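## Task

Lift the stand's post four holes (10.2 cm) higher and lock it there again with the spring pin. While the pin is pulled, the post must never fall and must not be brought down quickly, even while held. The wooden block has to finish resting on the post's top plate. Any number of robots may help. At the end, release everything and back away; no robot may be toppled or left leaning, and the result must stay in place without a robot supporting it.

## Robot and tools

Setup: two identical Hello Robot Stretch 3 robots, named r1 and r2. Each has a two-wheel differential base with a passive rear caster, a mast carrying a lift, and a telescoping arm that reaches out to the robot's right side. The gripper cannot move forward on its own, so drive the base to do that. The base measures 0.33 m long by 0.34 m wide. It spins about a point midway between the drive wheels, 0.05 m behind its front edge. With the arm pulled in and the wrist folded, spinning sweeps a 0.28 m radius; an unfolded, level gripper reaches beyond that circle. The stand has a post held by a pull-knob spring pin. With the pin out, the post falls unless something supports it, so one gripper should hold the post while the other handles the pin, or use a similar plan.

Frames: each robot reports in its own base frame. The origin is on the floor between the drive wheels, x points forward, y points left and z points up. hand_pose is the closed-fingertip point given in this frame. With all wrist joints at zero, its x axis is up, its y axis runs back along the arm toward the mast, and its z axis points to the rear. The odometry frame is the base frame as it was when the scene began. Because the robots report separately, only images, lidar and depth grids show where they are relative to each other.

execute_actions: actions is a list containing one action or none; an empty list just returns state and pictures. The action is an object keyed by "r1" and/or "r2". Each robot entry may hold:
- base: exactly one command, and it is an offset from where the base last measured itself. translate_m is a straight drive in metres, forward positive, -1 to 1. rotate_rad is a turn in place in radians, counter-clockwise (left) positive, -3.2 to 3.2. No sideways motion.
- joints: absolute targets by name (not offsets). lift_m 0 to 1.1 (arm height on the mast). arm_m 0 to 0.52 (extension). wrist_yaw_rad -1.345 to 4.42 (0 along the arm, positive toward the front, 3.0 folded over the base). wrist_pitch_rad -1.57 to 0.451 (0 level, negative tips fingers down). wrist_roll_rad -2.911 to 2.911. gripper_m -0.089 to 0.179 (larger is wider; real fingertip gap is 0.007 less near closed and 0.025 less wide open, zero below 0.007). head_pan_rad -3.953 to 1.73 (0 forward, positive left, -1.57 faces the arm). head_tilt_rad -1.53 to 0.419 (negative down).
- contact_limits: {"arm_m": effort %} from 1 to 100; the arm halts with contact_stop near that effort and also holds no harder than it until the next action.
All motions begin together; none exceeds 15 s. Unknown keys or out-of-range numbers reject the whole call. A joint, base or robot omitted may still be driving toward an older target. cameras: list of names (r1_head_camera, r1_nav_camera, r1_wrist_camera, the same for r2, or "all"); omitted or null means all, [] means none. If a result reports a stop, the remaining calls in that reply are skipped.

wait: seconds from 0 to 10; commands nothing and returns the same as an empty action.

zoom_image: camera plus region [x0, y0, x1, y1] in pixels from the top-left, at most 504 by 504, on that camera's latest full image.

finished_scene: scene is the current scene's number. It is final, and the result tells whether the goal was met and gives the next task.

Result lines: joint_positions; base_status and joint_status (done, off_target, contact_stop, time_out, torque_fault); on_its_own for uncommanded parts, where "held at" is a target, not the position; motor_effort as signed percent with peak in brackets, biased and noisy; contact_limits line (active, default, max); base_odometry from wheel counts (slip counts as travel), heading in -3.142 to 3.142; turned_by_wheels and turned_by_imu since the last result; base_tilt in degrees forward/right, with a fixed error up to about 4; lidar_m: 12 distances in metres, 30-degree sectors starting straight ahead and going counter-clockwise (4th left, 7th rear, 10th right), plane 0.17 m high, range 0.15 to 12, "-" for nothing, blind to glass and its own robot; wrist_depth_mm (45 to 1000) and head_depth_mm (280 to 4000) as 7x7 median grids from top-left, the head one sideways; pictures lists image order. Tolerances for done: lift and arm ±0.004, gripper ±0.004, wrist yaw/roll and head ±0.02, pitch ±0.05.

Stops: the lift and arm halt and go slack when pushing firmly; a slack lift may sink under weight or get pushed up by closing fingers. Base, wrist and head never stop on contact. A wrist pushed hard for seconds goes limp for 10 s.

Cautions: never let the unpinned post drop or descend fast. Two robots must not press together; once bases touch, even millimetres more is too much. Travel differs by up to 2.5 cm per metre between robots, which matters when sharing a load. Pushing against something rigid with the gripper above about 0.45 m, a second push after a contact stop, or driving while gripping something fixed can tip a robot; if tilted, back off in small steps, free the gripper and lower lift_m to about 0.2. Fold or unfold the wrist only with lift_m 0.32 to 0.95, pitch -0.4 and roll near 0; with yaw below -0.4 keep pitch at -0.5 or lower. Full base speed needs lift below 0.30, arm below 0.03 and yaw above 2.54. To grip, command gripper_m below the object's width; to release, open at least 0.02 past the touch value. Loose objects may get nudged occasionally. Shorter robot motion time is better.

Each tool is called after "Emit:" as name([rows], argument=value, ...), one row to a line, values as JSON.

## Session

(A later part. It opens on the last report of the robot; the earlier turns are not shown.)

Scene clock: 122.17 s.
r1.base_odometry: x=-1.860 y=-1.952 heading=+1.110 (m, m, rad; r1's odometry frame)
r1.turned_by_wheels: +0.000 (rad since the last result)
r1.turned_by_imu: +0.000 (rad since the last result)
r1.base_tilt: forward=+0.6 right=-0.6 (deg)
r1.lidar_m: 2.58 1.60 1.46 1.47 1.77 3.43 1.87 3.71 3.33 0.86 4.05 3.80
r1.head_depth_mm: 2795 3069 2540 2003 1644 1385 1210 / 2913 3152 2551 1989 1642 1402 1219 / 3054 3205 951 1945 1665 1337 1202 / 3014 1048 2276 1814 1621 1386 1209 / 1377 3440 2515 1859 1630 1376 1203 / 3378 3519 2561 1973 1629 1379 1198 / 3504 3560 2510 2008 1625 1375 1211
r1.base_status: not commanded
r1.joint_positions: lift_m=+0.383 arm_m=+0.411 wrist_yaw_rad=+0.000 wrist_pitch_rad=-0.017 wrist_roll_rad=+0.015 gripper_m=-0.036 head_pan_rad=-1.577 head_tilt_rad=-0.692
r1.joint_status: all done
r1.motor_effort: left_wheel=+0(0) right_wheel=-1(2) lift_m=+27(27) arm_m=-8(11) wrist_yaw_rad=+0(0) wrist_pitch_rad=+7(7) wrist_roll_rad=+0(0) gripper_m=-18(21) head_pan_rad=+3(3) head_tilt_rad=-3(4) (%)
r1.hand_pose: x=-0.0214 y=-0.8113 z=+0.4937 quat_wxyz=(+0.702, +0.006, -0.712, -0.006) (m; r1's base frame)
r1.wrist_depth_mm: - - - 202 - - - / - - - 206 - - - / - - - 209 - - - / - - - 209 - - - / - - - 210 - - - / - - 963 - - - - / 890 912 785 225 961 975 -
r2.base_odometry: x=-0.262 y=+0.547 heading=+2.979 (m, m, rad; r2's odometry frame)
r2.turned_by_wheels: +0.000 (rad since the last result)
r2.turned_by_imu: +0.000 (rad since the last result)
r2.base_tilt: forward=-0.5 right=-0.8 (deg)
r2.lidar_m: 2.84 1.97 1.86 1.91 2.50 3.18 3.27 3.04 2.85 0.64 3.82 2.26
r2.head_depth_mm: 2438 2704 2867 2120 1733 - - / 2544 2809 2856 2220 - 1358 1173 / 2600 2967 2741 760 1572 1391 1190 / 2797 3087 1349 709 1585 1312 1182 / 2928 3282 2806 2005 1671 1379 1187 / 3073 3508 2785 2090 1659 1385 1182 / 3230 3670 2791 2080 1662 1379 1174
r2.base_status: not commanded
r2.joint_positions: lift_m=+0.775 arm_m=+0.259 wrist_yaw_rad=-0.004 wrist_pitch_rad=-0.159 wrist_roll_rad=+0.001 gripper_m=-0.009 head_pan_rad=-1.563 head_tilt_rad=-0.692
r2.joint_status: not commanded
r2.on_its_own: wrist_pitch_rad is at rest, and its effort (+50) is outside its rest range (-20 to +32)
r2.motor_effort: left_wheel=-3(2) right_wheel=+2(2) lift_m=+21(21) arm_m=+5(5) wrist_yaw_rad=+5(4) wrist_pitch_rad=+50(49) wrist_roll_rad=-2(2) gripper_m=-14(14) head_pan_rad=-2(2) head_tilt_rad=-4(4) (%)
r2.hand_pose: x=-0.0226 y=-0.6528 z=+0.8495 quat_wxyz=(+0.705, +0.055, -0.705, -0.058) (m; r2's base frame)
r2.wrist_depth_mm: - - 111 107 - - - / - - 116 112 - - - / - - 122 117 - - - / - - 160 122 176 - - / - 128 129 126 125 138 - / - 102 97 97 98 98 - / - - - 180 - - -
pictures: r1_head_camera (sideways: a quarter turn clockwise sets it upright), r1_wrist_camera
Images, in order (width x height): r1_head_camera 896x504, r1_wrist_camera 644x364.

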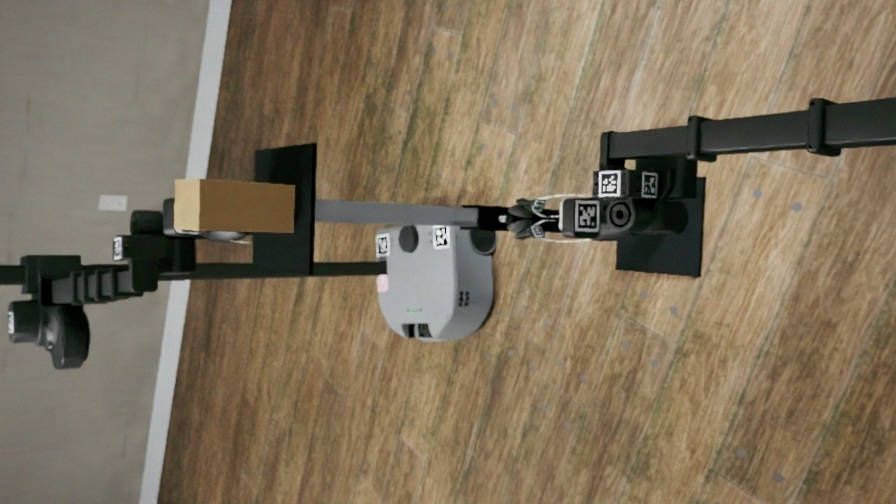

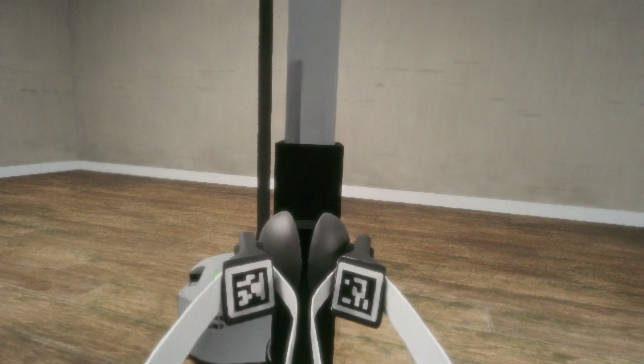

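Emit:
execute_actions([
  {"r1":{"joints":{"gripper_m":0.045}},"r2":{"joints":{"lift_m":0.765}}},
], cameras=[])

Emit:
execute_actions([
  {"r1":{"joints":{"arm_m":0.45},"contact_limits":{"arm_m":15}}},
], cameras=[])

Emit:
execute_actions([
  {"r1":{"joints":{"gripper_m":-0.04}},"r2":{"joints":{"lift_m":0.775}}},
], cameras=["r1_wrist_camera"])

Emit:
execute_actions([
  {"r1":{"joints":{"arm_m":0.432}}},
], cameras=["r1_wrist_camera"])

Emit:
execute_actions([
  {"r2":{"joints":{"lift_m":0.79}}},
], cameras=["r1_wrist_camera"])

Scene clock: 128.67 s.
r1.base_odometry: x=-1.860 y=-1.952 heading=+1.110 (m, m, rad; r1's odometry frame)
r1.turned_by_wheels: +0.000 (rad since the last result)
r1.turned_by_imu: +0.001 (rad since the last result)
r1.base_tilt: forward=+0.3 right=-0.5 (deg)
r1.lidar_m: 2.59 1.60 1.46 1.47 1.77 3.42 1.87 3.71 3.33 0.86 4.04 3.80
r1.head_depth_mm: 2815 2994 2559 2003 1628 1387 1207 / 2911 3120 2546 1991 1635 1398 1221 / 3042 3154 957 1905 1665 1339 1204 / 3046 1048 2262 1792 1617 1385 1203 / 1376 3466 2544 1838 1639 1381 1205 / 3350 3464 2538 1994 1622 1380 1202 / 3523 3495 2529 1994 1636 1379 1209
r1.base_status: not commanded
r1.joint_positions: lift_m=+0.383 arm_m=+0.410 wrist_yaw_rad=+0.000 wrist_pitch_rad=-0.018 wrist_roll_rad=+0.015 gripper_m=+0.045 head_pan_rad=-1.577 head_tilt_rad=-0.692
r1.joint_status: all done
r1.motor_effort: left_wheel=-1(1) right_wheel=+0(1) lift_m=+27(28) arm_m=-6(9) wrist_yaw_rad=+1(0) wrist_pitch_rad=+8(8) wrist_roll_rad=+0(0) gripper_m=+0(79) head_pan_rad=+3(3) head_tilt_rad=-4(4) (%)
r1.hand_pose: x=-0.0214 y=-0.8112 z=+0.4933 quat_wxyz=(+0.702, +0.007, -0.712, -0.007) (m; r1's base frame)
r1.wrist_depth_mm: - - - 201 - - - / - - - 206 - - - / - - - 210 - - - / - - - 208 - - - / - - - 210 - - - / - - - 217 - - - / 927 910 788 224 922 976 990
r2.base_odometry: x=-0.262 y=+0.547 heading=+2.979 (m, m, rad; r2's odometry frame)
r2.turned_by_wheels: +0.000 (rad since the last result)
r2.turned_by_imu: +0.000 (rad since the last result)
r2.base_tilt: forward=-0.5 right=-0.8 (deg)
r2.lidar_m: 2.84 1.97 1.87 1.91 2.51 3.20 3.26 3.05 2.86 0.64 3.81 2.27
r2.head_depth_mm: 2434 2692 2802 2122 1722 1438 - / 2561 2816 2836 2213 - 1358 1171 / 2578 2948 2701 758 1585 1393 1190 / 2786 3056 1355 710 1590 1319 1179 / 2923 3328 2826 2014 1668 1377 1186 / 3073 3480 2787 2086 1658 1374 1177 / 3283 3681 2780 2094 1655 1383 1178
r2.base_status: not commanded
r2.joint_positions: lift_m=+0.765 arm_m=+0.258 wrist_yaw_rad=-0.005 wrist_pitch_rad=-0.123 wrist_roll_rad=+0.000 gripper_m=-0.009 head_pan_rad=-1.563 head_tilt_rad=-0.692
r2.joint_status: all done
r2.on_its_own: wrist_pitch_rad is at rest, and its effort (+36) is outside its rest range (-20 to +32)
r2.motor_effort: left_wheel=-2(2) right_wheel=+3(2) lift_m=+18(22) arm_m=+8(8) wrist_yaw_rad=+6(6) wrist_pitch_rad=+36(49) wrist_roll_rad=-2(3) gripper_m=-14(15) head_pan_rad=-3(2) head_tilt_rad=-3(3) (%)
r2.hand_pose: x=-0.0228 y=-0.6546 z=+0.8485 quat_wxyz=(+0.706, +0.042, -0.706, -0.046) (m; r2's base frame)
r2.wrist_depth_mm: - - 113 109 - - - / - - 118 113 - - - / - - 123 118 - - - / - - 161 123 177 - - / - 125 126 126 125 137 - / - 104 98 93 93 93 - / - - - 177 - - -
pictures: none
No camera images: the call's "cameras" was empty. Leave "cameras" out to get every camera's image.

Scene clock: 130.03 s.
r1.base_odometry: x=-1.860 y=-1.952 heading=+1.110 (m, m, rad; r1's odometry frame)
r1.turned_by_wheels: +0.000 (rad since the last result)
r1.turned_by_imu: +0.000 (rad since the last result)
r1.base_tilt: forward=+0.4 right=-0.7 (deg)
r1.lidar_m: 2.60 1.60 1.46 1.47 1.78 3.43 1.87 3.69 3.34 0.86 4.05 3.79
r1.head_depth_mm: 2801 3023 2569 1976 1636 1387 1201 / 2909 3149 2522 2004 1626 1387 1203 / 3054 3163 955 1930 1715 1362 1207 / 2972 1052 2257 1789 1633 1396 1199 / 1373 3512 2516 1851 1647 1390 1207 / 3364 3516 2536 1973 1632 1382 1198 / 3485 3634 2527 2009 1628 1392 1205
r1.base_status: not commanded
r1.joint_positions: lift_m=+0.383 arm_m=+0.450 wrist_yaw_rad=+0.000 wrist_pitch_rad=-0.019 wrist_roll_rad=+0.015 gripper_m=+0.045 head_pan_rad=-1.577 head_tilt_rad=-0.692
r1.joint_status: all done
r1.motor_effort: left_wheel=-1(1) right_wheel=+0(0) lift_m=+28(27) arm_m=+7(11) wrist_yaw_rad=+0(1) wrist_pitch_rad=+8(8) wrist_roll_rad=+0(0) gripper_m=+0(0) head_pan_rad=+2(3) head_tilt_rad=-4(4) (%)
r1.contact_limits: arm_m 15 (drawing in: default 32, maximum 53; extending or still: default 44, maximum 72)
r1.hand_pose: x=-0.0214 y=-0.8503 z=+0.4932 quat_wxyz=(+0.702, +0.007, -0.712, -0.007) (m; r1's base frame)
r1.wrist_depth_mm: - - - 163 - - - / - - - 167 - - - / - - - 169 - - - / - - - 167 - - - / - - - 169 - - - / - - - 137 - - - / 899 885 743 181 908 979 964
r2.base_odometry: x=-0.262 y=+0.547 heading=+2.979 (m, m, rad; r2's odometry frame)
r2.turned_by_wheels: +0.000 (rad since the last result)
r2.turned_by_imu: +0.000 (rad since the last result)
r2.base_tilt: forward=-0.5 right=-0.8 (deg)
r2.lidar_m: 2.84 1.98 1.87 1.91 2.50 3.19 3.26 3.04 2.85 0.64 3.83 2.26
r2.head_depth_mm: 2437 2668 2838 2144 1720 1425 - / 2548 2828 2827 2194 - 1352 1173 / 2601 2974 2709 762 1579 1392 1189 / 2765 3093 1647 710 1579 1316 1185 / 2935 3327 2802 2031 1673 1381 1186 / 3084 3452 2806 2082 1655 1377 1180 / 3284 3688 2788 2098 1666 1379 1180
r2.base_status: not commanded
r2.joint_positions: lift_m=+0.765 arm_m=+0.258 wrist_yaw_rad=-0.005 wrist_pitch_rad=-0.123 wrist_roll_rad=+0.000 gripper_m=-0.009 head_pan_rad=-1.563 head_tilt_rad=-0.692
r2.joint_status: not commanded
r2.on_its_own: wrist_pitch_rad is at rest, and its effort (+36) is outside its rest range (-20 to +32)
r2.motor_effort: left_wheel=-1(2) right_wheel=+3(2) lift_m=+18(18) arm_m=+8(8) wrist_yaw_rad=+5(6) wrist_pitch_rad=+36(36) wrist_roll_rad=-2(2) gripper_m=-14(14) head_pan_rad=-2(3) head_tilt_rad=-3(3) (%)
r2.hand_pose: x=-0.0228 y=-0.6546 z=+0.8485 quat_wxyz=(+0.706, +0.042, -0.706, -0.046) (m; r2's base frame)
r2.wrist_depth_mm: - - 113 109 - - - / - - 118 113 - - - / - - 123 118 - - - / - - 161 123 178 - - / - 126 126 125 125 136 - / - 103 98 93 93 93 - / - - - 176 - - -
pictures: none
No camera images: the call's "cameras" was empty. Leave "cameras" out to get every camera's image.

Scene clock: 131.37 s.
r1.base_odometry: x=-1.860 y=-1.952 heading=+1.110 (m, m, rad; r1's odometry frame)
r1.turned_by_wheels: +0.000 (rad since the last result)
r1.turned_by_imu: +0.000 (rad since the last result)
r1.base_tilt: forward=+0.5 right=-0.7 (deg)
r1.lidar_m: 2.58 1.60 1.46 1.46 1.78 3.43 1.87 3.71 3.33 0.86 4.09 3.78
r1.head_depth_mm: 2826 3126 2543 1997 1632 1382 1206 / 2889 3216 2517 2000 1628 1393 1204 / 3027 3212 954 1897 1723 1349 1200 / 3010 1051 1918 1799 1642 1385 1201 / 1360 3490 2544 1854 1641 1383 1210 / 3379 3564 2511 1991 1640 1380 1212 / 3467 3520 2533 1989 1634 1378 1206
r1.base_status: not commanded
r1.joint_positions: lift_m=+0.383 arm_m=+0.450 wrist_yaw_rad=+0.000 wrist_pitch_rad=-0.021 wrist_roll_rad=+0.015 gripper_m=-0.039 head_pan_rad=-1.577 head_tilt_rad=-0.692
r1.joint_status: all done
r1.motor_effort: left_wheel=-3(3) right_wheel=+4(3) lift_m=+27(27) arm_m=+7(7) wrist_yaw_rad=+0(0) wrist_pitch_rad=+9(9) wrist_roll_rad=+0(0) gripper_m=-26(100) head_pan_rad=+3(2) head_tilt_rad=-4(3) (%)
r1.hand_pose: x=-0.0215 y=-0.8502 z=+0.4927 quat_wxyz=(+0.702, +0.007, -0.712, -0.008) (m; r1's base frame)
r1.wrist_depth_mm: - - - 163 - - - / - - - 166 - - - / - - - 170 - - - / - - - 167 - - - / - - - 170 - - - / - - - 137 - - - / 880 944 746 181 926 - -
r2.base_odometry: x=-0.262 y=+0.547 heading=+2.979 (m, m, rad; r2's odometry frame)
r2.turned_by_wheels: +0.000 (rad since the last result)
r2.turned_by_imu: +0.000 (rad since the last result)
r2.base_tilt: forward=-0.5 right=-0.8 (deg)
r2.lidar_m: 2.84 1.97 1.87 1.91 2.50 3.20 3.26 3.01 2.85 0.64 3.82 2.26
r2.head_depth_mm: 2448 2681 2881 2147 1734 - - / 2548 2835 2837 2206 - 1365 1180 / 2616 2984 2718 758 1579 1384 1189 / 2790 3060 1644 709 1574 1313 1188 / 2946 3290 2781 2012 1660 1385 1187 / 3081 3517 2792 2071 1663 1384 1181 / 3278 3637 2771 2079 1651 1378 1178
r2.base_status: not commanded
r2.joint_positions: lift_m=+0.774 arm_m=+0.258 wrist_yaw_rad=-0.005 wrist_pitch_rad=-0.154 wrist_roll_rad=+0.000 gripper_m=-0.009 head_pan_rad=-1.563 head_tilt_rad=-0.692
r2.joint_status: all done
r2.on_its_own: wrist_pitch_rad is at rest, and its effort (+48) is outside its rest range (-20 to +32)
r2.motor_effort: left_wheel=-3(2) right_wheel=+2(3) lift_m=+32(33) arm_m=+8(9) wrist_yaw_rad=+6(5) wrist_pitch_rad=+48(48) wrist_roll_rad=-2(2) gripper_m=-14(15) head_pan_rad=-3(2) head_tilt_rad=-3(4) (%)
r2.hand_pose: x=-0.0228 y=-0.6528 z=+0.8501 quat_wxyz=(+0.705, +0.053, -0.705, -0.056) (m; r2's base frame)
r2.wrist_depth_mm: - - 111 106 - - - / - - 116 111 - - - / - - 122 117 - - - / - - 160 122 177 - - / - 128 129 125 125 139 - / - 102 97 97 97 97 - / - - - 180 - - -
pictures: r1_wrist_camera
Images, in order (width x height): r1_wrist_camera 644x364.

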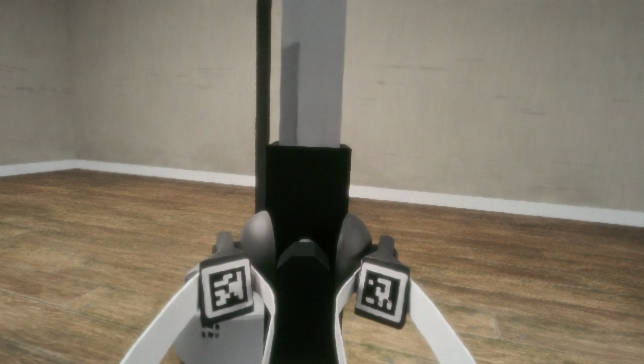

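Scene clock: 132.37 s.
r1.base_odometry: x=-1.860 y=-1.952 heading=+1.110 (m, m, rad; r1's odometry frame)
r1.turned_by_wheels: +0.000 (rad since the last result)
r1.turned_by_imu: +0.001 (rad since the last result)
r1.base_tilt: forward=+0.4 right=-0.7 (deg)
r1.lidar_m: 2.58 1.60 1.46 1.46 1.77 3.44 1.87 3.73 3.34 0.86 4.04 3.78
r1.head_depth_mm: 2843 3077 2518 1979 1640 1380 1202 / 2901 3133 2537 1973 1623 1391 1221 / 2994 3186 958 1932 1672 1361 1206 / 2940 1044 2260 1803 1629 1387 1201 / 1366 3488 2491 1864 1632 1387 1203 / 3422 3484 2558 1976 1647 1390 1199 / 3546 3520 2542 2002 1632 1380 1192
r1.base_status: not commanded
r1.joint_positions: lift_m=+0.383 arm_m=+0.433 wrist_yaw_rad=-0.001 wrist_pitch_rad=-0.015 wrist_roll_rad=+0.015 gripper_m=-0.035 head_pan_rad=-1.577 head_tilt_rad=-0.692
r1.joint_status: all done
r1.on_its_own: gripper_m is held at -0.034, not at your -0.040, by its stall guard, which is still easing; arm_m is at rest, and its effort (-23) is outside its rest range (-14 to +14)
r1.motor_effort: left_wheel=+0(3) right_wheel=-3(4) lift_m=+27(27) arm_m=-23(24) wrist_yaw_rad=+0(1) wrist_pitch_rad=+6(9) wrist_roll_rad=+0(0) gripper_m=-2(26) head_pan_rad=+3(3) head_tilt_rad=-4(3) (%)
r1.hand_pose: x=-0.0216 y=-0.8342 z=+0.4941 quat_wxyz=(+0.702, +0.005, -0.712, -0.006) (m; r1's base frame)
r1.wrist_depth_mm: - - - 179 - - - / - - - 183 - - - / - - - 187 - - - / - - - 183 - - - / - - - 185 - - - / - - - 147 - - - / 923 897 760 196 963 985 998
r2.base_odometry: x=-0.262 y=+0.547 heading=+2.979 (m, m, rad; r2's odometry frame)
r2.turned_by_wheels: +0.000 (rad since the last result)
r2.turned_by_imu: +0.000 (rad since the last result)
r2.base_tilt: forward=-0.5 right=-0.8 (deg)
r2.lidar_m: 2.84 1.98 1.87 1.91 2.50 3.19 3.27 3.05 2.85 0.64 3.83 2.26
r2.head_depth_mm: 2423 2712 2838 2128 1730 - - / 2529 2829 2851 2210 - 1366 1174 / 2594 2939 2713 759 1581 1396 1189 / 2784 3081 1341 708 1577 1314 1190 / 2928 3311 2799 2001 1667 1381 1186 / 3105 3481 2790 2074 1654 1384 1182 / 3252 3683 2766 2079 1655 1378 1178
r2.base_status: not commanded
r2.joint_positions: lift_m=+0.774 arm_m=+0.258 wrist_yaw_rad=-0.005 wrist_pitch_rad=-0.154 wrist_roll_rad=+0.000 gripper_m=-0.009 head_pan_rad=-1.563 head_tilt_rad=-0.692
r2.joint_status: not commanded
r2.on_its_own: wrist_pitch_rad is at rest, and its effort (+48) is outside its rest range (-20 to +32)
r2.motor_effort: left_wheel=-2(2) right_wheel=+3(3) lift_m=+32(31) arm_m=+9(8) wrist_yaw_rad=+5(5) wrist_pitch_rad=+48(48) wrist_roll_rad=-2(2) gripper_m=-14(14) head_pan_rad=-3(2) head_tilt_rad=-3(4) (%)
r2.hand_pose: x=-0.0228 y=-0.6528 z=+0.8501 quat_wxyz=(+0.705, +0.053, -0.705, -0.056) (m; r2's base frame)
r2.wrist_depth_mm: - - 111 107 - - - / - - 116 111 - - - / - - 122 116 - - - / - - 161 122 177 - - / - 128 129 126 125 139 - / - 102 97 97 97 97 - / - - - 179 - - -
pictures: r1_wrist_camera
Images, in order (width x height): r1_wrist_camera 644x364.

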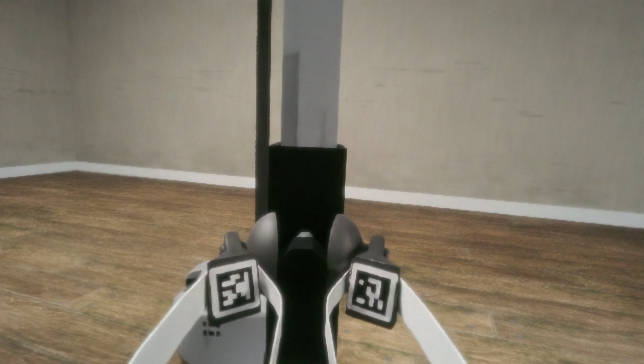

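Scene clock: 133.20 s.
r1.base_odometry: x=-1.860 y=-1.952 heading=+1.110 (m, m, rad; r1's odometry frame)
r1.turned_by_wheels: +0.000 (rad since the last result)
r1.turned_by_imu: +0.000 (rad since the last result)
r1.base_tilt: forward=+0.5 right=-0.5 (deg)
r1.lidar_m: 2.59 1.60 1.46 1.47 1.77 3.42 1.87 3.72 3.34 0.86 4.07 3.78
r1.head_depth_mm: 2841 3065 2555 2007 1636 1386 1200 / 2894 3148 2538 1982 1642 1385 1212 / 3054 3168 956 1917 1676 1357 1206 / 2996 1033 2259 1808 1625 1376 1209 / 1351 3492 2501 1840 1639 1385 1203 / 3374 3501 2522 1988 1630 1380 1206 / 3514 3511 2541 2000 1640 1389 1209
r1.base_status: not commanded
r1.joint_positions: lift_m=+0.383 arm_m=+0.433 wrist_yaw_rad=-0.001 wrist_pitch_rad=-0.015 wrist_roll_rad=+0.015 gripper_m=-0.030 head_pan_rad=-1.577 head_tilt_rad=-0.692
r1.joint_status: not commanded
r1.on_its_own: gripper_m is held at -0.031, not at your -0.040, by its stall guard, which is not easing now; arm_m is at rest, and its effort (-22) is outside its rest range (-14 to +14)
r1.motor_effort: left_wheel=+0(0) right_wheel=-3(3) lift_m=+27(27) arm_m=-22(22) wrist_yaw_rad=+1(0) wrist_pitch_rad=+6(6) wrist_roll_rad=+0(0) gripper_m=-20(20) head_pan_rad=+3(3) head_tilt_rad=-3(3) (%)
r1.hand_pose: x=-0.0216 y=-0.8342 z=+0.4941 quat_wxyz=(+0.702, +0.005, -0.712, -0.006) (m; r1's base frame)
r1.wrist_depth_mm: - - - 179 - - - / - - - 182 - - - / - - - 187 - - - / - - - 183 - - - / - - - 185 - - - / - - - 148 - - - / 901 915 760 197 989 977 996
r2.base_odometry: x=-0.262 y=+0.547 heading=+2.979 (m, m, rad; r2's odometry frame)
r2.turned_by_wheels: +0.000 (rad since the last result)
r2.turned_by_imu: +0.000 (rad since the last result)
r2.base_tilt: forward=-0.5 right=-0.9 (deg)
r2.lidar_m: 2.82 1.98 1.87 1.91 2.50 3.19 3.29 3.04 2.85 0.64 3.84 2.26
r2.head_depth_mm: 2446 2692 2825 2127 1730 - - / 2551 2818 2873 2274 - 1360 1173 / 2612 2936 2713 1981 1583 1390 1189 / 2790 3059 686 703 1577 1318 1186 / 2938 3332 2788 2028 1662 1381 1184 / 3051 3451 2816 2096 1657 1376 1186 / 3259 3648 2780 2080 1648 1380 1181
r2.base_status: not commanded
r2.joint_positions: lift_m=+0.789 arm_m=+0.258 wrist_yaw_rad=-0.005 wrist_pitch_rad=-0.167 wrist_roll_rad=+0.000 gripper_m=-0.009 head_pan_rad=-1.563 head_tilt_rad=-0.692
r2.joint_status: all done
r2.on_its_own: wrist_pitch_rad is at rest, and its effort (+53) is outside its rest range (-20 to +32)
r2.motor_effort: left_wheel=-2(3) right_wheel=+2(3) lift_m=+32(32) arm_m=+7(8) wrist_yaw_rad=+6(6) wrist_pitch_rad=+53(54) wrist_roll_rad=-2(2) gripper_m=-15(15) head_pan_rad=-2(2) head_tilt_rad=-4(3) (%)
r2.hand_pose: x=-0.0228 y=-0.6520 z=+0.8616 quat_wxyz=(+0.705, +0.057, -0.705, -0.061) (m; r2's base frame)
r2.wrist_depth_mm: - - 109 106 - - - / - - 115 111 - - - / - - 121 116 - - - / - - 160 122 176 - - / - 130 130 125 124 140 - / - 103 99 99 99 99 - / - - - 181 - - -
pictures: r1_wrist_camera
Images, in order (width x height): r1_wrist_camera 644x364.

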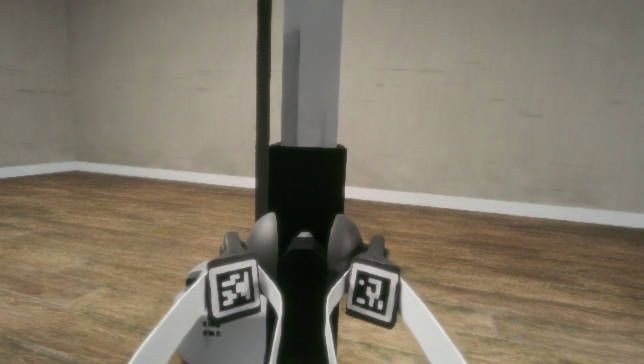

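It's free.

Emit:
execute_actions([
  {"r2":{"joints":{"lift_m":0.87}}},
], cameras=[])

Emit:
execute_actions([
  {"r1":{"joints":{"arm_m":0.44,"gripper_m":0.05}}},
], cameras=["r1_wrist_camera"])

Emit:
execute_actions([
  {"r2":{"joints":{"lift_m":0.877}}},
], cameras=["r1_wrist_camera"])

Emit:
execute_actions([
  {"r2":{"joints":{"lift_m":0.884}}},
], cameras=["r1_wrist_camera"])

Scene clock: 138.40 s.
r1.base_odometry: x=-1.860 y=-1.952 heading=+1.110 (m, m, rad; r1's odometry frame)
r1.turned_by_wheels: +0.000 (rad since the last result)
r1.turned_by_imu: +0.001 (rad since the last result)
r1.base_tilt: forward=+0.4 right=-0.6 (deg)
r1.lidar_m: 2.59 1.59 1.46 1.47 1.77 3.45 1.87 3.71 3.33 0.86 4.06 3.79
r1.head_depth_mm: 2835 3037 2549 1982 1629 1391 1211 / 2914 3200 2551 1975 1636 1386 1213 / 2956 800 2442 1924 1692 1357 1206 / 995 968 2452 1785 1622 1394 1212 / 3198 3521 2551 1857 1632 1383 1207 / 3359 3487 2535 2002 1628 1394 1203 / 3542 3519 2547 1978 1637 1386 1201
r1.base_status: not commanded
r1.joint_positions: lift_m=+0.383 arm_m=+0.433 wrist_yaw_rad=-0.001 wrist_pitch_rad=-0.015 wrist_roll_rad=+0.015 gripper_m=-0.030 head_pan_rad=-1.577 head_tilt_rad=-0.692
r1.joint_status: not commanded
r1.on_its_own: gripper_m is held at -0.031, not at your -0.040, by its stall guard, which is not easing now; arm_m is at rest, and its effort (-22) is outside its rest range (-14 to +14)
r1.motor_effort: left_wheel=+0(0) right_wheel=-3(3) lift_m=+27(28) arm_m=-22(22) wrist_yaw_rad=+0(0) wrist_pitch_rad=+6(6) wrist_roll_rad=+0(0) gripper_m=-19(20) head_pan_rad=+3(2) head_tilt_rad=-3(4) (%)
r1.hand_pose: x=-0.0216 y=-0.8342 z=+0.4941 quat_wxyz=(+0.702, +0.005, -0.712, -0.006) (m; r1's base frame)
r1.wrist_depth_mm: - - - 180 - - - / - - - 183 - - - / - - - 187 - - - / - - - 183 - - - / - - - 185 - - - / - - - 147 - - - / 899 906 757 197 975 999 -
r2.base_odometry: x=-0.262 y=+0.547 heading=+2.979 (m, m, rad; r2's odometry frame)
r2.turned_by_wheels: +0.000 (rad since the last result)
r2.turned_by_imu: +0.001 (rad since the last result)
r2.base_tilt: forward=-0.5 right=-0.7 (deg)
r2.lidar_m: 2.83 1.98 1.87 1.91 2.50 3.19 3.27 3.02 2.85 0.64 3.82 2.26
r2.head_depth_mm: 2413 2689 2872 2248 - - 1197 / 2537 2807 2984 - 1633 1397 1196 / 2618 2929 2972 - 1674 1395 1184 / 2794 3034 638 1794 1527 1313 1189 / 2938 3298 2790 2085 1669 1376 1185 / 3108 3437 2801 2075 1649 1377 1182 / 3258 3694 2762 2099 1653 1381 1180
r2.base_status: not commanded
r2.joint_positions: lift_m=+0.869 arm_m=+0.259 wrist_yaw_rad=-0.004 wrist_pitch_rad=-0.231 wrist_roll_rad=+0.009 gripper_m=-0.009 head_pan_rad=-1.563 head_tilt_rad=-0.692
r2.joint_status: all done
r2.on_its_own: wrist_pitch_rad is held at -0.185, not at your -0.030, by its stall guard, which is not easing now
r2.motor_effort: left_wheel=-2(2) right_wheel=+2(3) lift_m=+31(34) arm_m=-1(7) wrist_yaw_rad=+4(6) wrist_pitch_rad=+18(53) wrist_roll_rad=-5(8) gripper_m=-14(15) head_pan_rad=-2(3) head_tilt_rad=-2(3) (%)
r2.hand_pose: x=-0.0226 y=-0.6480 z=+0.9261 quat_wxyz=(+0.699, +0.080, -0.705, -0.084) (m; r2's base frame)
r2.wrist_depth_mm: - - 106 102 - - - / - - 112 108 - - - / - - 121 115 - - - / - - 128 122 167 - - / - 132 130 126 130 146 - / - 107 102 102 102 101 - / - - - 186 - 90 -
pictures: none
No camera images: the call's "cameras" was empty. Leave "cameras" out to get every camera's image.

Scene clock: 139.70 s.
r1.base_odometry: x=-1.860 y=-1.952 heading=+1.109 (m, m, rad; r1's odometry frame)
r1.turned_by_wheels: -0.001 (rad since the last result)
r1.turned_by_imu: -0.001 (rad since the last result)
r1.base_tilt: forward=+0.4 right=-0.7 (deg)
r1.lidar_m: 2.59 1.60 1.46 1.47 1.77 3.42 1.87 3.73 3.32 0.86 4.06 3.80
r1.head_depth_mm: 2852 3073 2542 1996 1631 1386 1211 / 2895 3161 2582 1989 1640 1383 1213 / 3004 800 2422 1946 1698 1349 1202 / 994 969 2464 1806 1640 1387 1211 / 3249 3419 2571 1859 1648 1385 1209 / 3388 3516 2548 1984 1631 1388 1211 / 3474 3473 2504 1990 1626 1381 1206
r1.base_status: not commanded
r1.joint_positions: lift_m=+0.383 arm_m=+0.439 wrist_yaw_rad=-0.010 wrist_pitch_rad=-0.020 wrist_roll_rad=+0.015 gripper_m=+0.050 head_pan_rad=-1.577 head_tilt_rad=-0.692
r1.joint_status: all done
r1.on_its_own: arm_m is at rest, and its effort (+18) is outside its rest range (-14 to +14)
r1.motor_effort: left_wheel=-7(7) right_wheel=+12(11) lift_m=+28(27) arm_m=+18(28) wrist_yaw_rad=+7(5) wrist_pitch_rad=+8(10) wrist_roll_rad=+0(0) gripper_m=+6(82) head_pan_rad=+3(3) head_tilt_rad=-5(4) (%)
r1.hand_pose: x=-0.0240 y=-0.8395 z=+0.4928 quat_wxyz=(+0.702, +0.004, -0.712, -0.011) (m; r1's base frame)
r1.wrist_depth_mm: - - - 173 - - - / - - - 179 - - - / - - - 182 - - - / - - - 178 - - - / - - - 182 - - - / - - - 187 - - - / 907 914 744 195 933 960 987
r2.base_odometry: x=-0.262 y=+0.547 heading=+2.979 (m, m, rad; r2's odometry frame)
r2.turned_by_wheels: +0.000 (rad since the last result)
r2.turned_by_imu: +0.000 (rad since the last result)
r2.base_tilt: forward=-0.5 right=-0.8 (deg)
r2.lidar_m: 2.83 1.98 1.87 1.91 2.49 3.19 3.27 3.05 2.85 0.64 3.84 2.26
r2.head_depth_mm: 2427 2684 2849 2253 - - 1190 / 2568 2810 3012 - 1621 1395 1190 / 2629 2938 2978 - 1674 1396 1184 / 2801 3029 638 1801 1532 1309 1188 / 2915 3339 2791 2073 1656 1381 1182 / 3094 3518 2779 2077 1657 1380 1179 / 3311 3659 2779 2079 1656 1376 1182
r2.base_status: not commanded
r2.joint_positions: lift_m=+0.869 arm_m=+0.259 wrist_yaw_rad=-0.004 wrist_pitch_rad=-0.231 wrist_roll_rad=+0.009 gripper_m=-0.009 head_pan_rad=-1.563 head_tilt_rad=-0.692
r2.joint_status: not commanded
r2.on_its_own: wrist_pitch_rad is held at -0.185, not at your -0.030, by its stall guard, which is not easing now
r2.motor_effort: left_wheel=-1(2) right_wheel=+2(2) lift_m=+31(31) arm_m=-1(1) wrist_yaw_rad=+4(4) wrist_pitch_rad=+18(18) wrist_roll_rad=-5(5) gripper_m=-14(14) head_pan_rad=-2(2) head_tilt_rad=-4(3) (%)
r2.hand_pose: x=-0.0226 y=-0.6480 z=+0.9261 quat_wxyz=(+0.699, +0.080, -0.705, -0.084) (m; r2's base frame)
r2.wrist_depth_mm: - - 106 102 - - - / - - 113 108 - - - / - - 120 114 - - - / - - 128 121 167 - - / - 131 131 126 130 146 - / - 107 102 102 102 101 - / - - - 188 - 91 -
pictures: r1_wrist_camera
Images, in order (width x height): r1_wrist_camera 644x364.

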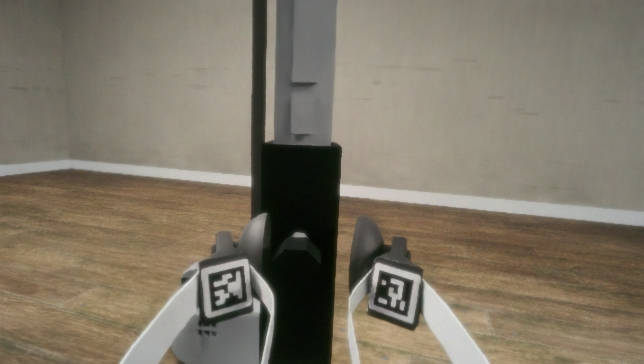

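Scene clock: 140.37 s.
r1.base_odometry: x=-1.860 y=-1.952 heading=+1.109 (m, m, rad; r1's odometry frame)
r1.turned_by_wheels: +0.000 (rad since the last result)
r1.turned_by_imu: +0.000 (rad since the last result)
r1.base_tilt: forward=+0.5 right=-0.6 (deg)
r1.lidar_m: 2.59 1.60 1.46 1.46 1.77 3.44 1.87 3.71 3.33 0.86 4.06 3.80
r1.head_depth_mm: 2841 3021 2527 1991 1625 1391 1203 / 2923 3196 2588 1993 1635 1394 1216 / 2966 801 2437 1925 1707 1350 1200 / 993 960 2447 1805 1621 1386 1199 / 3237 3457 2548 1861 1630 1378 1200 / 3477 3543 2533 1991 1628 1389 1205 / 3541 3528 2565 1979 1639 1388 1207
r1.base_status: not commanded
r1.joint_positions: lift_m=+0.383 arm_m=+0.439 wrist_yaw_rad=-0.010 wrist_pitch_rad=-0.020 wrist_roll_rad=+0.015 gripper_m=+0.050 head_pan_rad=-1.577 head_tilt_rad=-0.692
r1.joint_status: not commanded
r1.on_its_own: arm_m is at rest, and its effort (+17) is outside its rest range (-14 to +14)
r1.motor_effort: left_wheel=-7(6) right_wheel=+12(12) lift_m=+27(27) arm_m=+17(18) wrist_yaw_rad=+7(7) wrist_pitch_rad=+9(8) wrist_roll_rad=+0(0) gripper_m=+5(5) head_pan_rad=+3(3) head_tilt_rad=-4(3) (%)
r1.hand_pose: x=-0.0240 y=-0.8395 z=+0.4928 quat_wxyz=(+0.702, +0.004, -0.712, -0.011) (m; r1's base frame)
r1.wrist_depth_mm: - - - 173 - - - / - - - 178 - - - / - - - 182 - - - / - - - 179 - - - / - - - 181 - - - / - - - 187 - - - / 892 911 756 194 899 963 -
r2.base_odometry: x=-0.262 y=+0.547 heading=+2.979 (m, m, rad; r2's odometry frame)
r2.turned_by_wheels: +0.000 (rad since the last result)
r2.turned_by_imu: +0.000 (rad since the last result)
r2.base_tilt: forward=-0.5 right=-0.8 (deg)
r2.lidar_m: 2.84 1.98 1.87 1.91 2.50 3.18 3.27 3.04 2.85 0.63 3.83 2.26
r2.head_depth_mm: 2443 2698 2861 - - 1332 1198 / 2528 2822 3030 - 1653 1397 1191 / 2602 2950 3004 - 1684 1385 1185 / 2782 3039 638 1781 1534 1309 1187 / 2906 3304 2792 2081 1663 1385 1183 / 3099 3463 2770 2081 1662 1381 1177 / 3285 3664 2781 2078 1654 1371 1176
r2.base_status: not commanded
r2.joint_positions: lift_m=+0.876 arm_m=+0.259 wrist_yaw_rad=-0.004 wrist_pitch_rad=-0.239 wrist_roll_rad=+0.010 gripper_m=-0.009 head_pan_rad=-1.563 head_tilt_rad=-0.692
r2.joint_status: all done
r2.on_its_own: wrist_pitch_rad is held at -0.185, not at your -0.030, by its stall guard, which is not easing now
r2.motor_effort: left_wheel=-1(2) right_wheel=+2(2) lift_m=+34(36) arm_m=-2(2) wrist_yaw_rad=+4(4) wrist_pitch_rad=+21(22) wrist_roll_rad=-6(6) gripper_m=-14(14) head_pan_rad=-3(3) head_tilt_rad=-4(3) (%)
r2.hand_pose: x=-0.0225 y=-0.6474 z=+0.9308 quat_wxyz=(+0.699, +0.083, -0.705, -0.086) (m; r2's base frame)
r2.wrist_depth_mm: - - 106 102 - - - / - - 112 108 - - - / - - 120 114 - - - / - - 128 122 166 - - / - 131 130 126 130 145 - / - 107 102 102 101 101 - / - - - 189 - 91 -
pictures: r1_wrist_camera
Images, in order (width x height): r1_wrist_camera 644x364.

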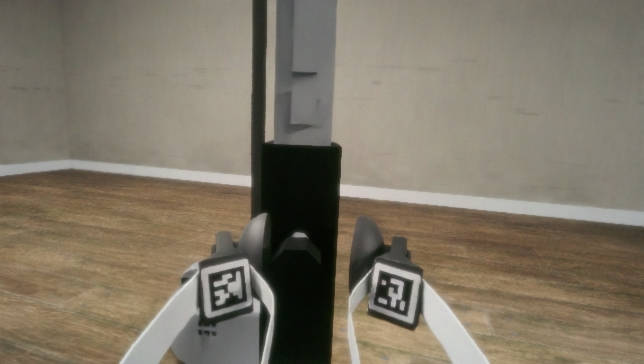

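Scene clock: 141.03 s.
r1.base_odometry: x=-1.860 y=-1.952 heading=+1.109 (m, m, rad; r1's odometry frame)
r1.turned_by_wheels: +0.000 (rad since the last result)
r1.turned_by_imu: +0.000 (rad since the last result)
r1.base_tilt: forward=+0.4 right=-0.5 (deg)
r1.lidar_m: 2.59 1.60 1.46 1.47 1.78 3.42 1.88 3.74 3.34 0.86 4.06 3.80
r1.head_depth_mm: 2804 3098 2543 1977 1637 1385 1210 / 2908 3199 2528 1967 1624 1383 1214 / 2927 801 2434 1926 1700 1355 1209 / 995 952 2455 1804 1642 1383 1200 / 3300 3449 2548 1870 1623 1391 1203 / 3445 3555 2538 2000 1627 1386 1206 / 3492 3479 2511 1994 1635 1394 1206
r1.base_status: not commanded
r1.joint_positions: lift_m=+0.383 arm_m=+0.439 wrist_yaw_rad=-0.010 wrist_pitch_rad=-0.020 wrist_roll_rad=+0.015 gripper_m=+0.050 head_pan_rad=-1.577 head_tilt_rad=-0.692
r1.joint_status: not commanded
r1.on_its_own: arm_m is at rest, and its effort (+18) is outside its rest range (-14 to +14)
r1.motor_effort: left_wheel=-6(6) right_wheel=+12(12) lift_m=+27(27) arm_m=+18(18) wrist_yaw_rad=+7(7) wrist_pitch_rad=+9(9) wrist_roll_rad=-1(0) gripper_m=+5(5) head_pan_rad=+3(3) head_tilt_rad=-4(3) (%)
r1.hand_pose: x=-0.0240 y=-0.8395 z=+0.4928 quat_wxyz=(+0.702, +0.004, -0.712, -0.011) (m; r1's base frame)
r1.wrist_depth_mm: - - - 173 - - - / - - - 179 - - - / - - - 182 - - - / - - - 178 - - - / - - - 181 - - - / - - - 188 - - - / 897 899 732 193 938 - 973
r2.base_odometry: x=-0.262 y=+0.547 heading=+2.979 (m, m, rad; r2's odometry frame)
r2.turned_by_wheels: +0.000 (rad since the last result)
r2.turned_by_imu: +0.000 (rad since the last result)
r2.base_tilt: forward=-0.5 right=-0.8 (deg)
r2.lidar_m: 2.83 1.97 1.87 1.91 2.49 3.20 3.27 3.05 2.84 0.64 3.84 2.26
r2.head_depth_mm: 2431 2673 2851 - - 1349 1193 / 2533 2799 3053 - 1682 1396 1193 / 2602 2933 3132 - 1676 1395 1188 / 2778 3008 656 1792 1527 1315 1179 / 2920 3329 2656 2093 1667 1386 1189 / 3084 3446 2813 2087 1658 1378 1177 / 3293 3661 2758 2063 1668 1377 1178
r2.base_status: not commanded
r2.joint_positions: lift_m=+0.883 arm_m=+0.259 wrist_yaw_rad=-0.004 wrist_pitch_rad=-0.239 wrist_roll_rad=+0.010 gripper_m=-0.009 head_pan_rad=-1.563 head_tilt_rad=-0.692
r2.joint_status: all done
r2.on_its_own: wrist_pitch_rad is held at -0.185, not at your -0.030, by its stall guard, which is not easing now
r2.motor_effort: left_wheel=-1(1) right_wheel=+2(2) lift_m=+33(37) arm_m=-2(2) wrist_yaw_rad=+4(4) wrist_pitch_rad=+21(21) wrist_roll_rad=-6(6) gripper_m=-14(15) head_pan_rad=-2(3) head_tilt_rad=-4(4) (%)
r2.hand_pose: x=-0.0225 y=-0.6474 z=+0.9378 quat_wxyz=(+0.699, +0.083, -0.705, -0.087) (m; r2's base frame)
r2.wrist_depth_mm: - - 106 102 - - - / - - 112 108 - - - / - - 120 114 - - - / - - 128 122 166 - - / - 131 130 126 129 145 - / - 107 102 102 102 102 - / - - - 189 - 90 -
pictures: r1_wrist_camera
Images, in order (width x height): r1_wrist_camera 644x364.

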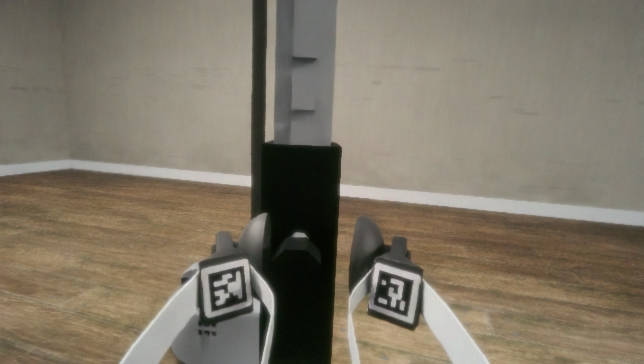

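Emit:
execute_actions([
  {"r1":{"joints":{"arm_m":0.4,"gripper_m":0.08}},"r2":{"joints":{"lift_m":0.893}}},
], cameras=["r1_wrist_camera"])

Emit:
execute_actions([
  {"r2":{"joints":{"lift_m":0.9}}},
], cameras=["r1_wrist_camera"])

Emit:
execute_actions([
  {"r2":{"joints":{"lift_m":0.907}}},
], cameras=["r1_wrist_camera"])

Scene clock: 145.93 s.
r1.base_odometry: x=-1.860 y=-1.952 heading=+1.110 (m, m, rad; r1's odometry frame)
r1.turned_by_wheels: +0.000 (rad since the last result)
r1.turned_by_imu: +0.001 (rad since the last result)
r1.base_tilt: forward=+0.5 right=-0.6 (deg)
r1.lidar_m: 2.59 1.60 1.46 1.47 1.77 3.44 1.87 3.73 3.35 0.86 4.07 3.79
r1.head_depth_mm: 2828 3116 2573 2004 1640 1384 1201 / 2900 3125 2561 1983 1641 1407 1228 / 2924 800 2473 1945 1673 1325 1198 / 977 1509 2462 1798 1615 1388 1215 / 3239 3473 2547 1867 1638 1384 1208 / 3340 3469 2539 2001 1615 1379 1208 / 3513 3555 2517 1975 1630 1402 1200
r1.base_status: not commanded
r1.joint_positions: lift_m=+0.383 arm_m=+0.400 wrist_yaw_rad=-0.002 wrist_pitch_rad=-0.020 wrist_roll_rad=+0.015 gripper_m=+0.080 head_pan_rad=-1.577 head_tilt_rad=-0.692
r1.joint_status: all done
r1.motor_effort: left_wheel=-2(9) right_wheel=+1(17) lift_m=+27(27) arm_m=-7(15) wrist_yaw_rad=+2(15) wrist_pitch_rad=+9(9) wrist_roll_rad=+0(0) gripper_m=+0(84) head_pan_rad=+3(3) head_tilt_rad=-3(3) (%)
r1.hand_pose: x=-0.0220 y=-0.8011 z=+0.4929 quat_wxyz=(+0.702, +0.006, -0.712, -0.008) (m; r1's base frame)
r1.wrist_depth_mm: - - - 212 - - - / - - - 216 - - - / - - - 226 - - - / - - - 218 - - - / - - - 222 - - - / - - 882 231 - - - / 927 870 782 236 990 991 -
r2.base_odometry: x=-0.262 y=+0.547 heading=+2.979 (m, m, rad; r2's odometry frame)
r2.turned_by_wheels: +0.000 (rad since the last result)
r2.turned_by_imu: +0.000 (rad since the last result)
r2.base_tilt: forward=-0.5 right=-0.8 (deg)
r2.lidar_m: 2.84 1.97 1.87 1.91 2.50 3.20 3.28 3.03 2.85 0.64 3.84 2.26
r2.head_depth_mm: 2429 2691 2863 - - 1362 1193 / 2519 2815 3004 - 1680 1394 1192 / 2609 2923 3103 - 1632 1393 1182 / 2775 3012 651 1785 1529 1310 1181 / 2920 3289 2689 2086 1659 1382 1185 / 3096 3512 2794 2079 1665 1379 1182 / 3243 3656 2780 2089 1666 1379 1178
r2.base_status: not commanded
r2.joint_positions: lift_m=+0.892 arm_m=+0.259 wrist_yaw_rad=-0.004 wrist_pitch_rad=-0.239 wrist_roll_rad=+0.010 gripper_m=-0.009 head_pan_rad=-1.563 head_tilt_rad=-0.692
r2.joint_status: all done
r2.on_its_own: wrist_pitch_rad is held at -0.185, not at your -0.030, by its stall guard, which is not easing now
r2.motor_effort: left_wheel=-1(2) right_wheel=+2(2) lift_m=+34(36) arm_m=-2(2) wrist_yaw_rad=+4(3) wrist_pitch_rad=+21(21) wrist_roll_rad=-6(6) gripper_m=-14(14) head_pan_rad=-2(4) head_tilt_rad=-3(4) (%)
r2.hand_pose: x=-0.0225 y=-0.6474 z=+0.9468 quat_wxyz=(+0.699, +0.083, -0.705, -0.087) (m; r2's base frame)
r2.wrist_depth_mm: - - 106 102 - - - / - - 112 108 - - - / - - 120 114 - - - / - - 128 121 167 - - / - 131 130 126 130 145 - / - 107 102 102 102 101 - / - - - 189 - 91 -
pictures: r1_wrist_camera
Images, in order (width x height): r1_wrist_camera 644x364.

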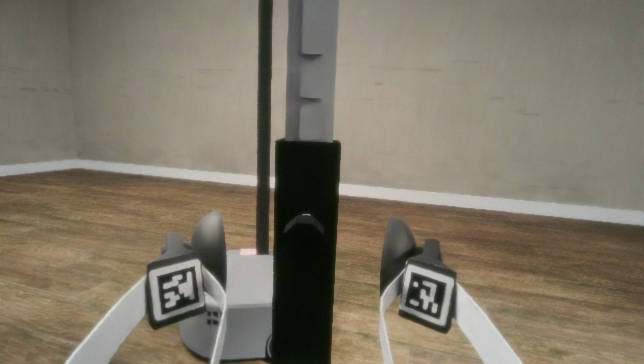

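Scene clock: 146.80 s.
r1.base_odometry: x=-1.860 y=-1.952 heading=+1.110 (m, m, rad; r1's odometry frame)
r1.turned_by_wheels: +0.000 (rad since the last result)
r1.turned_by_imu: +0.000 (rad since the last result)
r1.base_tilt: forward=+0.5 right=-0.5 (deg)
r1.lidar_m: 2.58 1.60 1.46 1.46 1.78 3.45 1.87 3.69 3.34 0.85 4.06 3.79
r1.head_depth_mm: 2843 3058 2551 2001 1641 1390 1206 / 2957 3159 2515 1993 1622 1402 1224 / 2942 799 2435 1917 1671 1327 1204 / 975 1514 2488 1787 1600 1376 1201 / 3235 3493 2528 1859 1635 1394 1204 / 3414 3465 2539 1969 1639 1382 1209 / 3491 3549 2528 1992 1645 1385 1203
r1.base_status: not commanded
r1.joint_positions: lift_m=+0.383 arm_m=+0.400 wrist_yaw_rad=-0.002 wrist_pitch_rad=-0.020 wrist_roll_rad=+0.015 gripper_m=+0.080 head_pan_rad=-1.577 head_tilt_rad=-0.692
r1.joint_status: not commanded
r1.motor_effort: left_wheel=-2(2) right_wheel=+1(1) lift_m=+28(27) arm_m=-7(8) wrist_yaw_rad=+2(3) wrist_pitch_rad=+8(9) wrist_roll_rad=+0(0) gripper_m=+0(0) head_pan_rad=+3(3) head_tilt_rad=-3(4) (%)
r1.hand_pose: x=-0.0220 y=-0.8011 z=+0.4929 quat_wxyz=(+0.702, +0.006, -0.712, -0.008) (m; r1's base frame)
r1.wrist_depth_mm: - - - 212 - - - / - - - 216 - - - / - - - 227 - - - / - - - 218 - - - / - - - 223 - - - / - - 884 231 - - - / 890 863 805 238 981 996 -
r2.base_odometry: x=-0.262 y=+0.547 heading=+2.979 (m, m, rad; r2's odometry frame)
r2.turned_by_wheels: +0.000 (rad since the last result)
r2.turned_by_imu: +0.000 (rad since the last result)
r2.base_tilt: forward=-0.5 right=-0.7 (deg)
r2.lidar_m: 2.84 1.97 1.87 1.91 2.51 3.19 3.27 3.04 2.86 0.64 3.82 2.26
r2.head_depth_mm: 2445 2688 2864 - - 1368 1195 / 2560 2825 3029 1965 1675 1397 1191 / 2621 2903 - 1930 1625 1392 1193 / 2784 2988 659 1761 1536 1315 1188 / 2941 3313 2657 2091 1665 1378 1186 / 3090 3457 2783 2066 1658 1379 1179 / 3234 3611 2768 2074 1660 1379 1181
r2.base_status: not commanded
r2.joint_positions: lift_m=+0.899 arm_m=+0.259 wrist_yaw_rad=-0.004 wrist_pitch_rad=-0.251 wrist_roll_rad=+0.011 gripper_m=-0.009 head_pan_rad=-1.563 head_tilt_rad=-0.692
r2.joint_status: all done
r2.on_its_own: wrist_pitch_rad is held at -0.185, not at your -0.030, by its stall guard, which is not easing now
r2.motor_effort: left_wheel=-2(3) right_wheel=+2(2) lift_m=+36(35) arm_m=-3(3) wrist_yaw_rad=+4(4) wrist_pitch_rad=+25(27) wrist_roll_rad=-6(6) gripper_m=-14(14) head_pan_rad=-2(3) head_tilt_rad=-3(3) (%)
r2.hand_pose: x=-0.0224 y=-0.6465 z=+0.9508 quat_wxyz=(+0.698, +0.087, -0.705, -0.091) (m; r2's base frame)
r2.wrist_depth_mm: - - 105 101 - - - / - - 111 107 - - - / - - 119 113 - - - / - - 128 121 164 - - / - 130 129 126 129 136 - / - 107 102 102 102 101 - / - - - 191 - 91 -
pictures: r1_wrist_camera
Images, in order (width x height): r1_wrist_camera 644x364.

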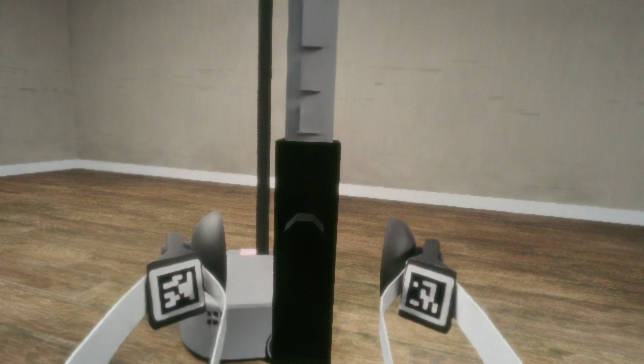

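Scene clock: 147.47 s.
r1.base_odometry: x=-1.860 y=-1.952 heading=+1.110 (m, m, rad; r1's odometry frame)
r1.turned_by_wheels: +0.000 (rad since the last result)
r1.turned_by_imu: +0.000 (rad since the last result)
r1.base_tilt: forward=+0.5 right=-0.5 (deg)
r1.lidar_m: 2.58 1.60 1.46 1.47 1.78 3.41 1.87 3.73 3.33 0.86 4.06 3.80
r1.head_depth_mm: 2816 3052 2557 2004 1624 1385 1204 / 2904 3102 2533 1979 1631 1408 1234 / 2949 803 2415 1918 1682 1326 1208 / 967 1525 2454 1787 1618 1389 1205 / 3257 3472 2519 1861 1617 1377 1215 / 3404 3530 2519 1988 1624 1383 1204 / 3534 3511 2514 1985 1624 1387 1200
r1.base_status: not commanded
r1.joint_positions: lift_m=+0.383 arm_m=+0.400 wrist_yaw_rad=-0.002 wrist_pitch_rad=-0.020 wrist_roll_rad=+0.015 gripper_m=+0.080 head_pan_rad=-1.577 head_tilt_rad=-0.692
r1.joint_status: not commanded
r1.motor_effort: left_wheel=-2(1) right_wheel=+1(1) lift_m=+27(27) arm_m=-7(7) wrist_yaw_rad=+2(1) wrist_pitch_rad=+8(9) wrist_roll_rad=+0(0) gripper_m=-1(0) head_pan_rad=+3(3) head_tilt_rad=-3(4) (%)
r1.hand_pose: x=-0.0220 y=-0.8011 z=+0.4929 quat_wxyz=(+0.702, +0.006, -0.712, -0.008) (m; r1's base frame)
r1.wrist_depth_mm: - - - 211 - - - / - - - 217 - - - / - - - 225 - - - / - - - 220 - - - / - - - 221 - - - / - - 898 230 - - - / 896 893 787 236 987 991 993
r2.base_odometry: x=-0.262 y=+0.547 heading=+2.979 (m, m, rad; r2's odometry frame)
r2.turned_by_wheels: +0.000 (rad since the last result)
r2.turned_by_imu: +0.000 (rad since the last result)
r2.base_tilt: forward=-0.6 right=-0.8 (deg)
r2.lidar_m: 2.83 1.98 1.87 1.91 2.50 3.19 3.28 3.04 2.85 0.64 3.80 2.26
r2.head_depth_mm: 2428 2695 2867 - 1641 1359 1195 / 2522 2850 2994 1976 1677 1393 1190 / 2636 2907 - 1929 1633 1384 1187 / 2801 2957 659 1788 1534 1319 1184 / 2943 3300 2661 2092 1663 1382 1182 / 3042 3443 2794 2060 1658 1384 1175 / 3254 3634 2779 2076 1653 1376 1179
r2.base_status: not commanded
r2.joint_positions: lift_m=+0.906 arm_m=+0.259 wrist_yaw_rad=-0.004 wrist_pitch_rad=-0.283 wrist_roll_rad=+0.014 gripper_m=-0.009 head_pan_rad=-1.563 head_tilt_rad=-0.692
r2.joint_status: all done
r2.on_its_own: wrist_pitch_rad is held at -0.185, not at your -0.030, by its stall guard, which is not easing now; wrist_pitch_rad is at rest, and its effort (+38) is outside its rest range (-20 to +32)
r2.motor_effort: left_wheel=-1(1) right_wheel=+2(1) lift_m=+37(36) arm_m=-3(3) wrist_yaw_rad=+4(3) wrist_pitch_rad=+38(39) wrist_roll_rad=-7(7) gripper_m=-14(14) head_pan_rad=-2(2) head_tilt_rad=-3(3) (%)
r2.hand_pose: x=-0.0224 y=-0.6436 z=+0.9500 quat_wxyz=(+0.695, +0.098, -0.705, -0.102) (m; r2's base frame)
r2.wrist_depth_mm: - - 104 100 - - - / - - 111 107 - - - / - - 121 114 233 - - / - - 130 122 160 - - / - 129 129 128 127 134 - / - 108 103 103 103 102 - / - - - 201 - - -
pictures: r1_wrist_camera
Images, in order (width x height): r1_wrist_camera 644x364.

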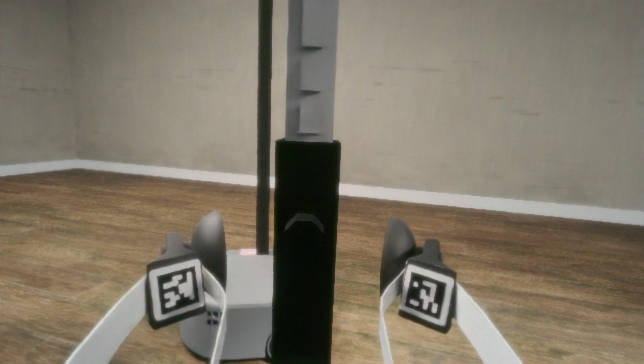

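Clicked in at +0.10. Unload.

Emit:
execute_actions([
  {"r1":{"joints":{"arm_m":0.3}},"r2":{"joints":{"lift_m":0.888}}},
], cameras=["r1_wrist_camera"])

Scene clock: 150.63 s.
r1.base_odometry: x=-1.860 y=-1.952 heading=+1.110 (m, m, rad; r1's odometry frame)
r1.turned_by_wheels: +0.000 (rad since the last result)
r1.turned_by_imu: +0.000 (rad since the last result)
r1.base_tilt: forward=+0.5 right=-0.6 (deg)
r1.lidar_m: 2.58 1.60 1.46 1.47 1.78 3.44 1.87 3.71 3.33 0.86 4.04 3.79
r1.head_depth_mm: 2835 3032 2548 1992 1631 1385 1209 / 2903 3175 2551 1986 1636 1409 1241 / 2933 806 2447 1943 1628 - 1209 / 982 1519 2479 1806 1611 1381 1197 / 3220 3506 2525 1853 1634 1388 1200 / 3384 3563 2537 1988 1638 1381 1209 / 3590 3506 2551 1972 1627 1381 1201
r1.base_status: not commanded
r1.joint_positions: lift_m=+0.383 arm_m=+0.300 wrist_yaw_rad=-0.002 wrist_pitch_rad=-0.020 wrist_roll_rad=+0.015 gripper_m=+0.080 head_pan_rad=-1.577 head_tilt_rad=-0.692
r1.joint_status: all done
r1.motor_effort: left_wheel=-2(2) right_wheel=+1(1) lift_m=+27(28) arm_m=-6(5) wrist_yaw_rad=+1(1) wrist_pitch_rad=+8(8) wrist_roll_rad=+0(0) gripper_m=-1(0) head_pan_rad=+3(2) head_tilt_rad=-3(4) (%)
r1.hand_pose: x=-0.0219 y=-0.7011 z=+0.4929 quat_wxyz=(+0.702, +0.007, -0.712, -0.008) (m; r1's base frame)
r1.wrist_depth_mm: - - - - - - - / - - - - - - - / - - - - - - - / - - - - - - - / - - - - - - - / - - 931 928 - - - / 883 896 897 347 959 - 980
r2.base_odometry: x=-0.262 y=+0.547 heading=+2.979 (m, m, rad; r2's odometry frame)
r2.turned_by_wheels: +0.000 (rad since the last result)
r2.turned_by_imu: +0.000 (rad since the last result)
r2.base_tilt: forward=-0.5 right=-0.8 (deg)
r2.lidar_m: 2.84 1.98 1.86 1.90 2.49 3.20 3.25 3.03 2.85 0.64 3.82 2.26
r2.head_depth_mm: 2449 2697 2883 - - 1371 1195 / 2543 2809 3044 1972 1678 1394 1187 / 2626 2955 3122 - 1676 1400 1191 / 2796 2963 648 1838 1544 1311 1182 / 2900 3317 2674 2093 1675 1391 1180 / 3118 3512 2792 2090 1655 1378 1183 / 3288 3703 2799 2085 1649 1379 1176
r2.base_status: not commanded
r2.joint_positions: lift_m=+0.888 arm_m=+0.259 wrist_yaw_rad=-0.004 wrist_pitch_rad=-0.231 wrist_roll_rad=+0.005 gripper_m=-0.009 head_pan_rad=-1.563 head_tilt_rad=-0.692
r2.joint_status: all done
r2.on_its_own: wrist_pitch_rad is held at -0.185, not at your -0.030, by its stall guard, which is not easing now
r2.motor_effort: left_wheel=-2(2) right_wheel=+2(2) lift_m=+16(34) arm_m=+2(4) wrist_yaw_rad=+4(4) wrist_pitch_rad=+18(38) wrist_roll_rad=-4(7) gripper_m=-14(14) head_pan_rad=-3(3) head_tilt_rad=-3(4) (%)
r2.hand_pose: x=-0.0225 y=-0.6477 z=+0.9449 quat_wxyz=(+0.701, +0.080, -0.704, -0.084) (m; r2's base frame)
r2.wrist_depth_mm: - - 108 104 - - - / - - 115 110 - - - / - - 122 116 - - - / - - 150 124 160 - - / - 125 125 125 124 132 - / - 107 102 97 97 97 - / - - - 192 - - -
pictures: r1_wrist_camera
Images, in order (width x height): r1_wrist_camera 644x364.

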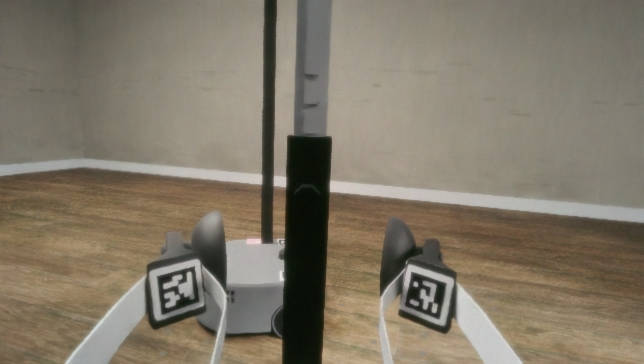

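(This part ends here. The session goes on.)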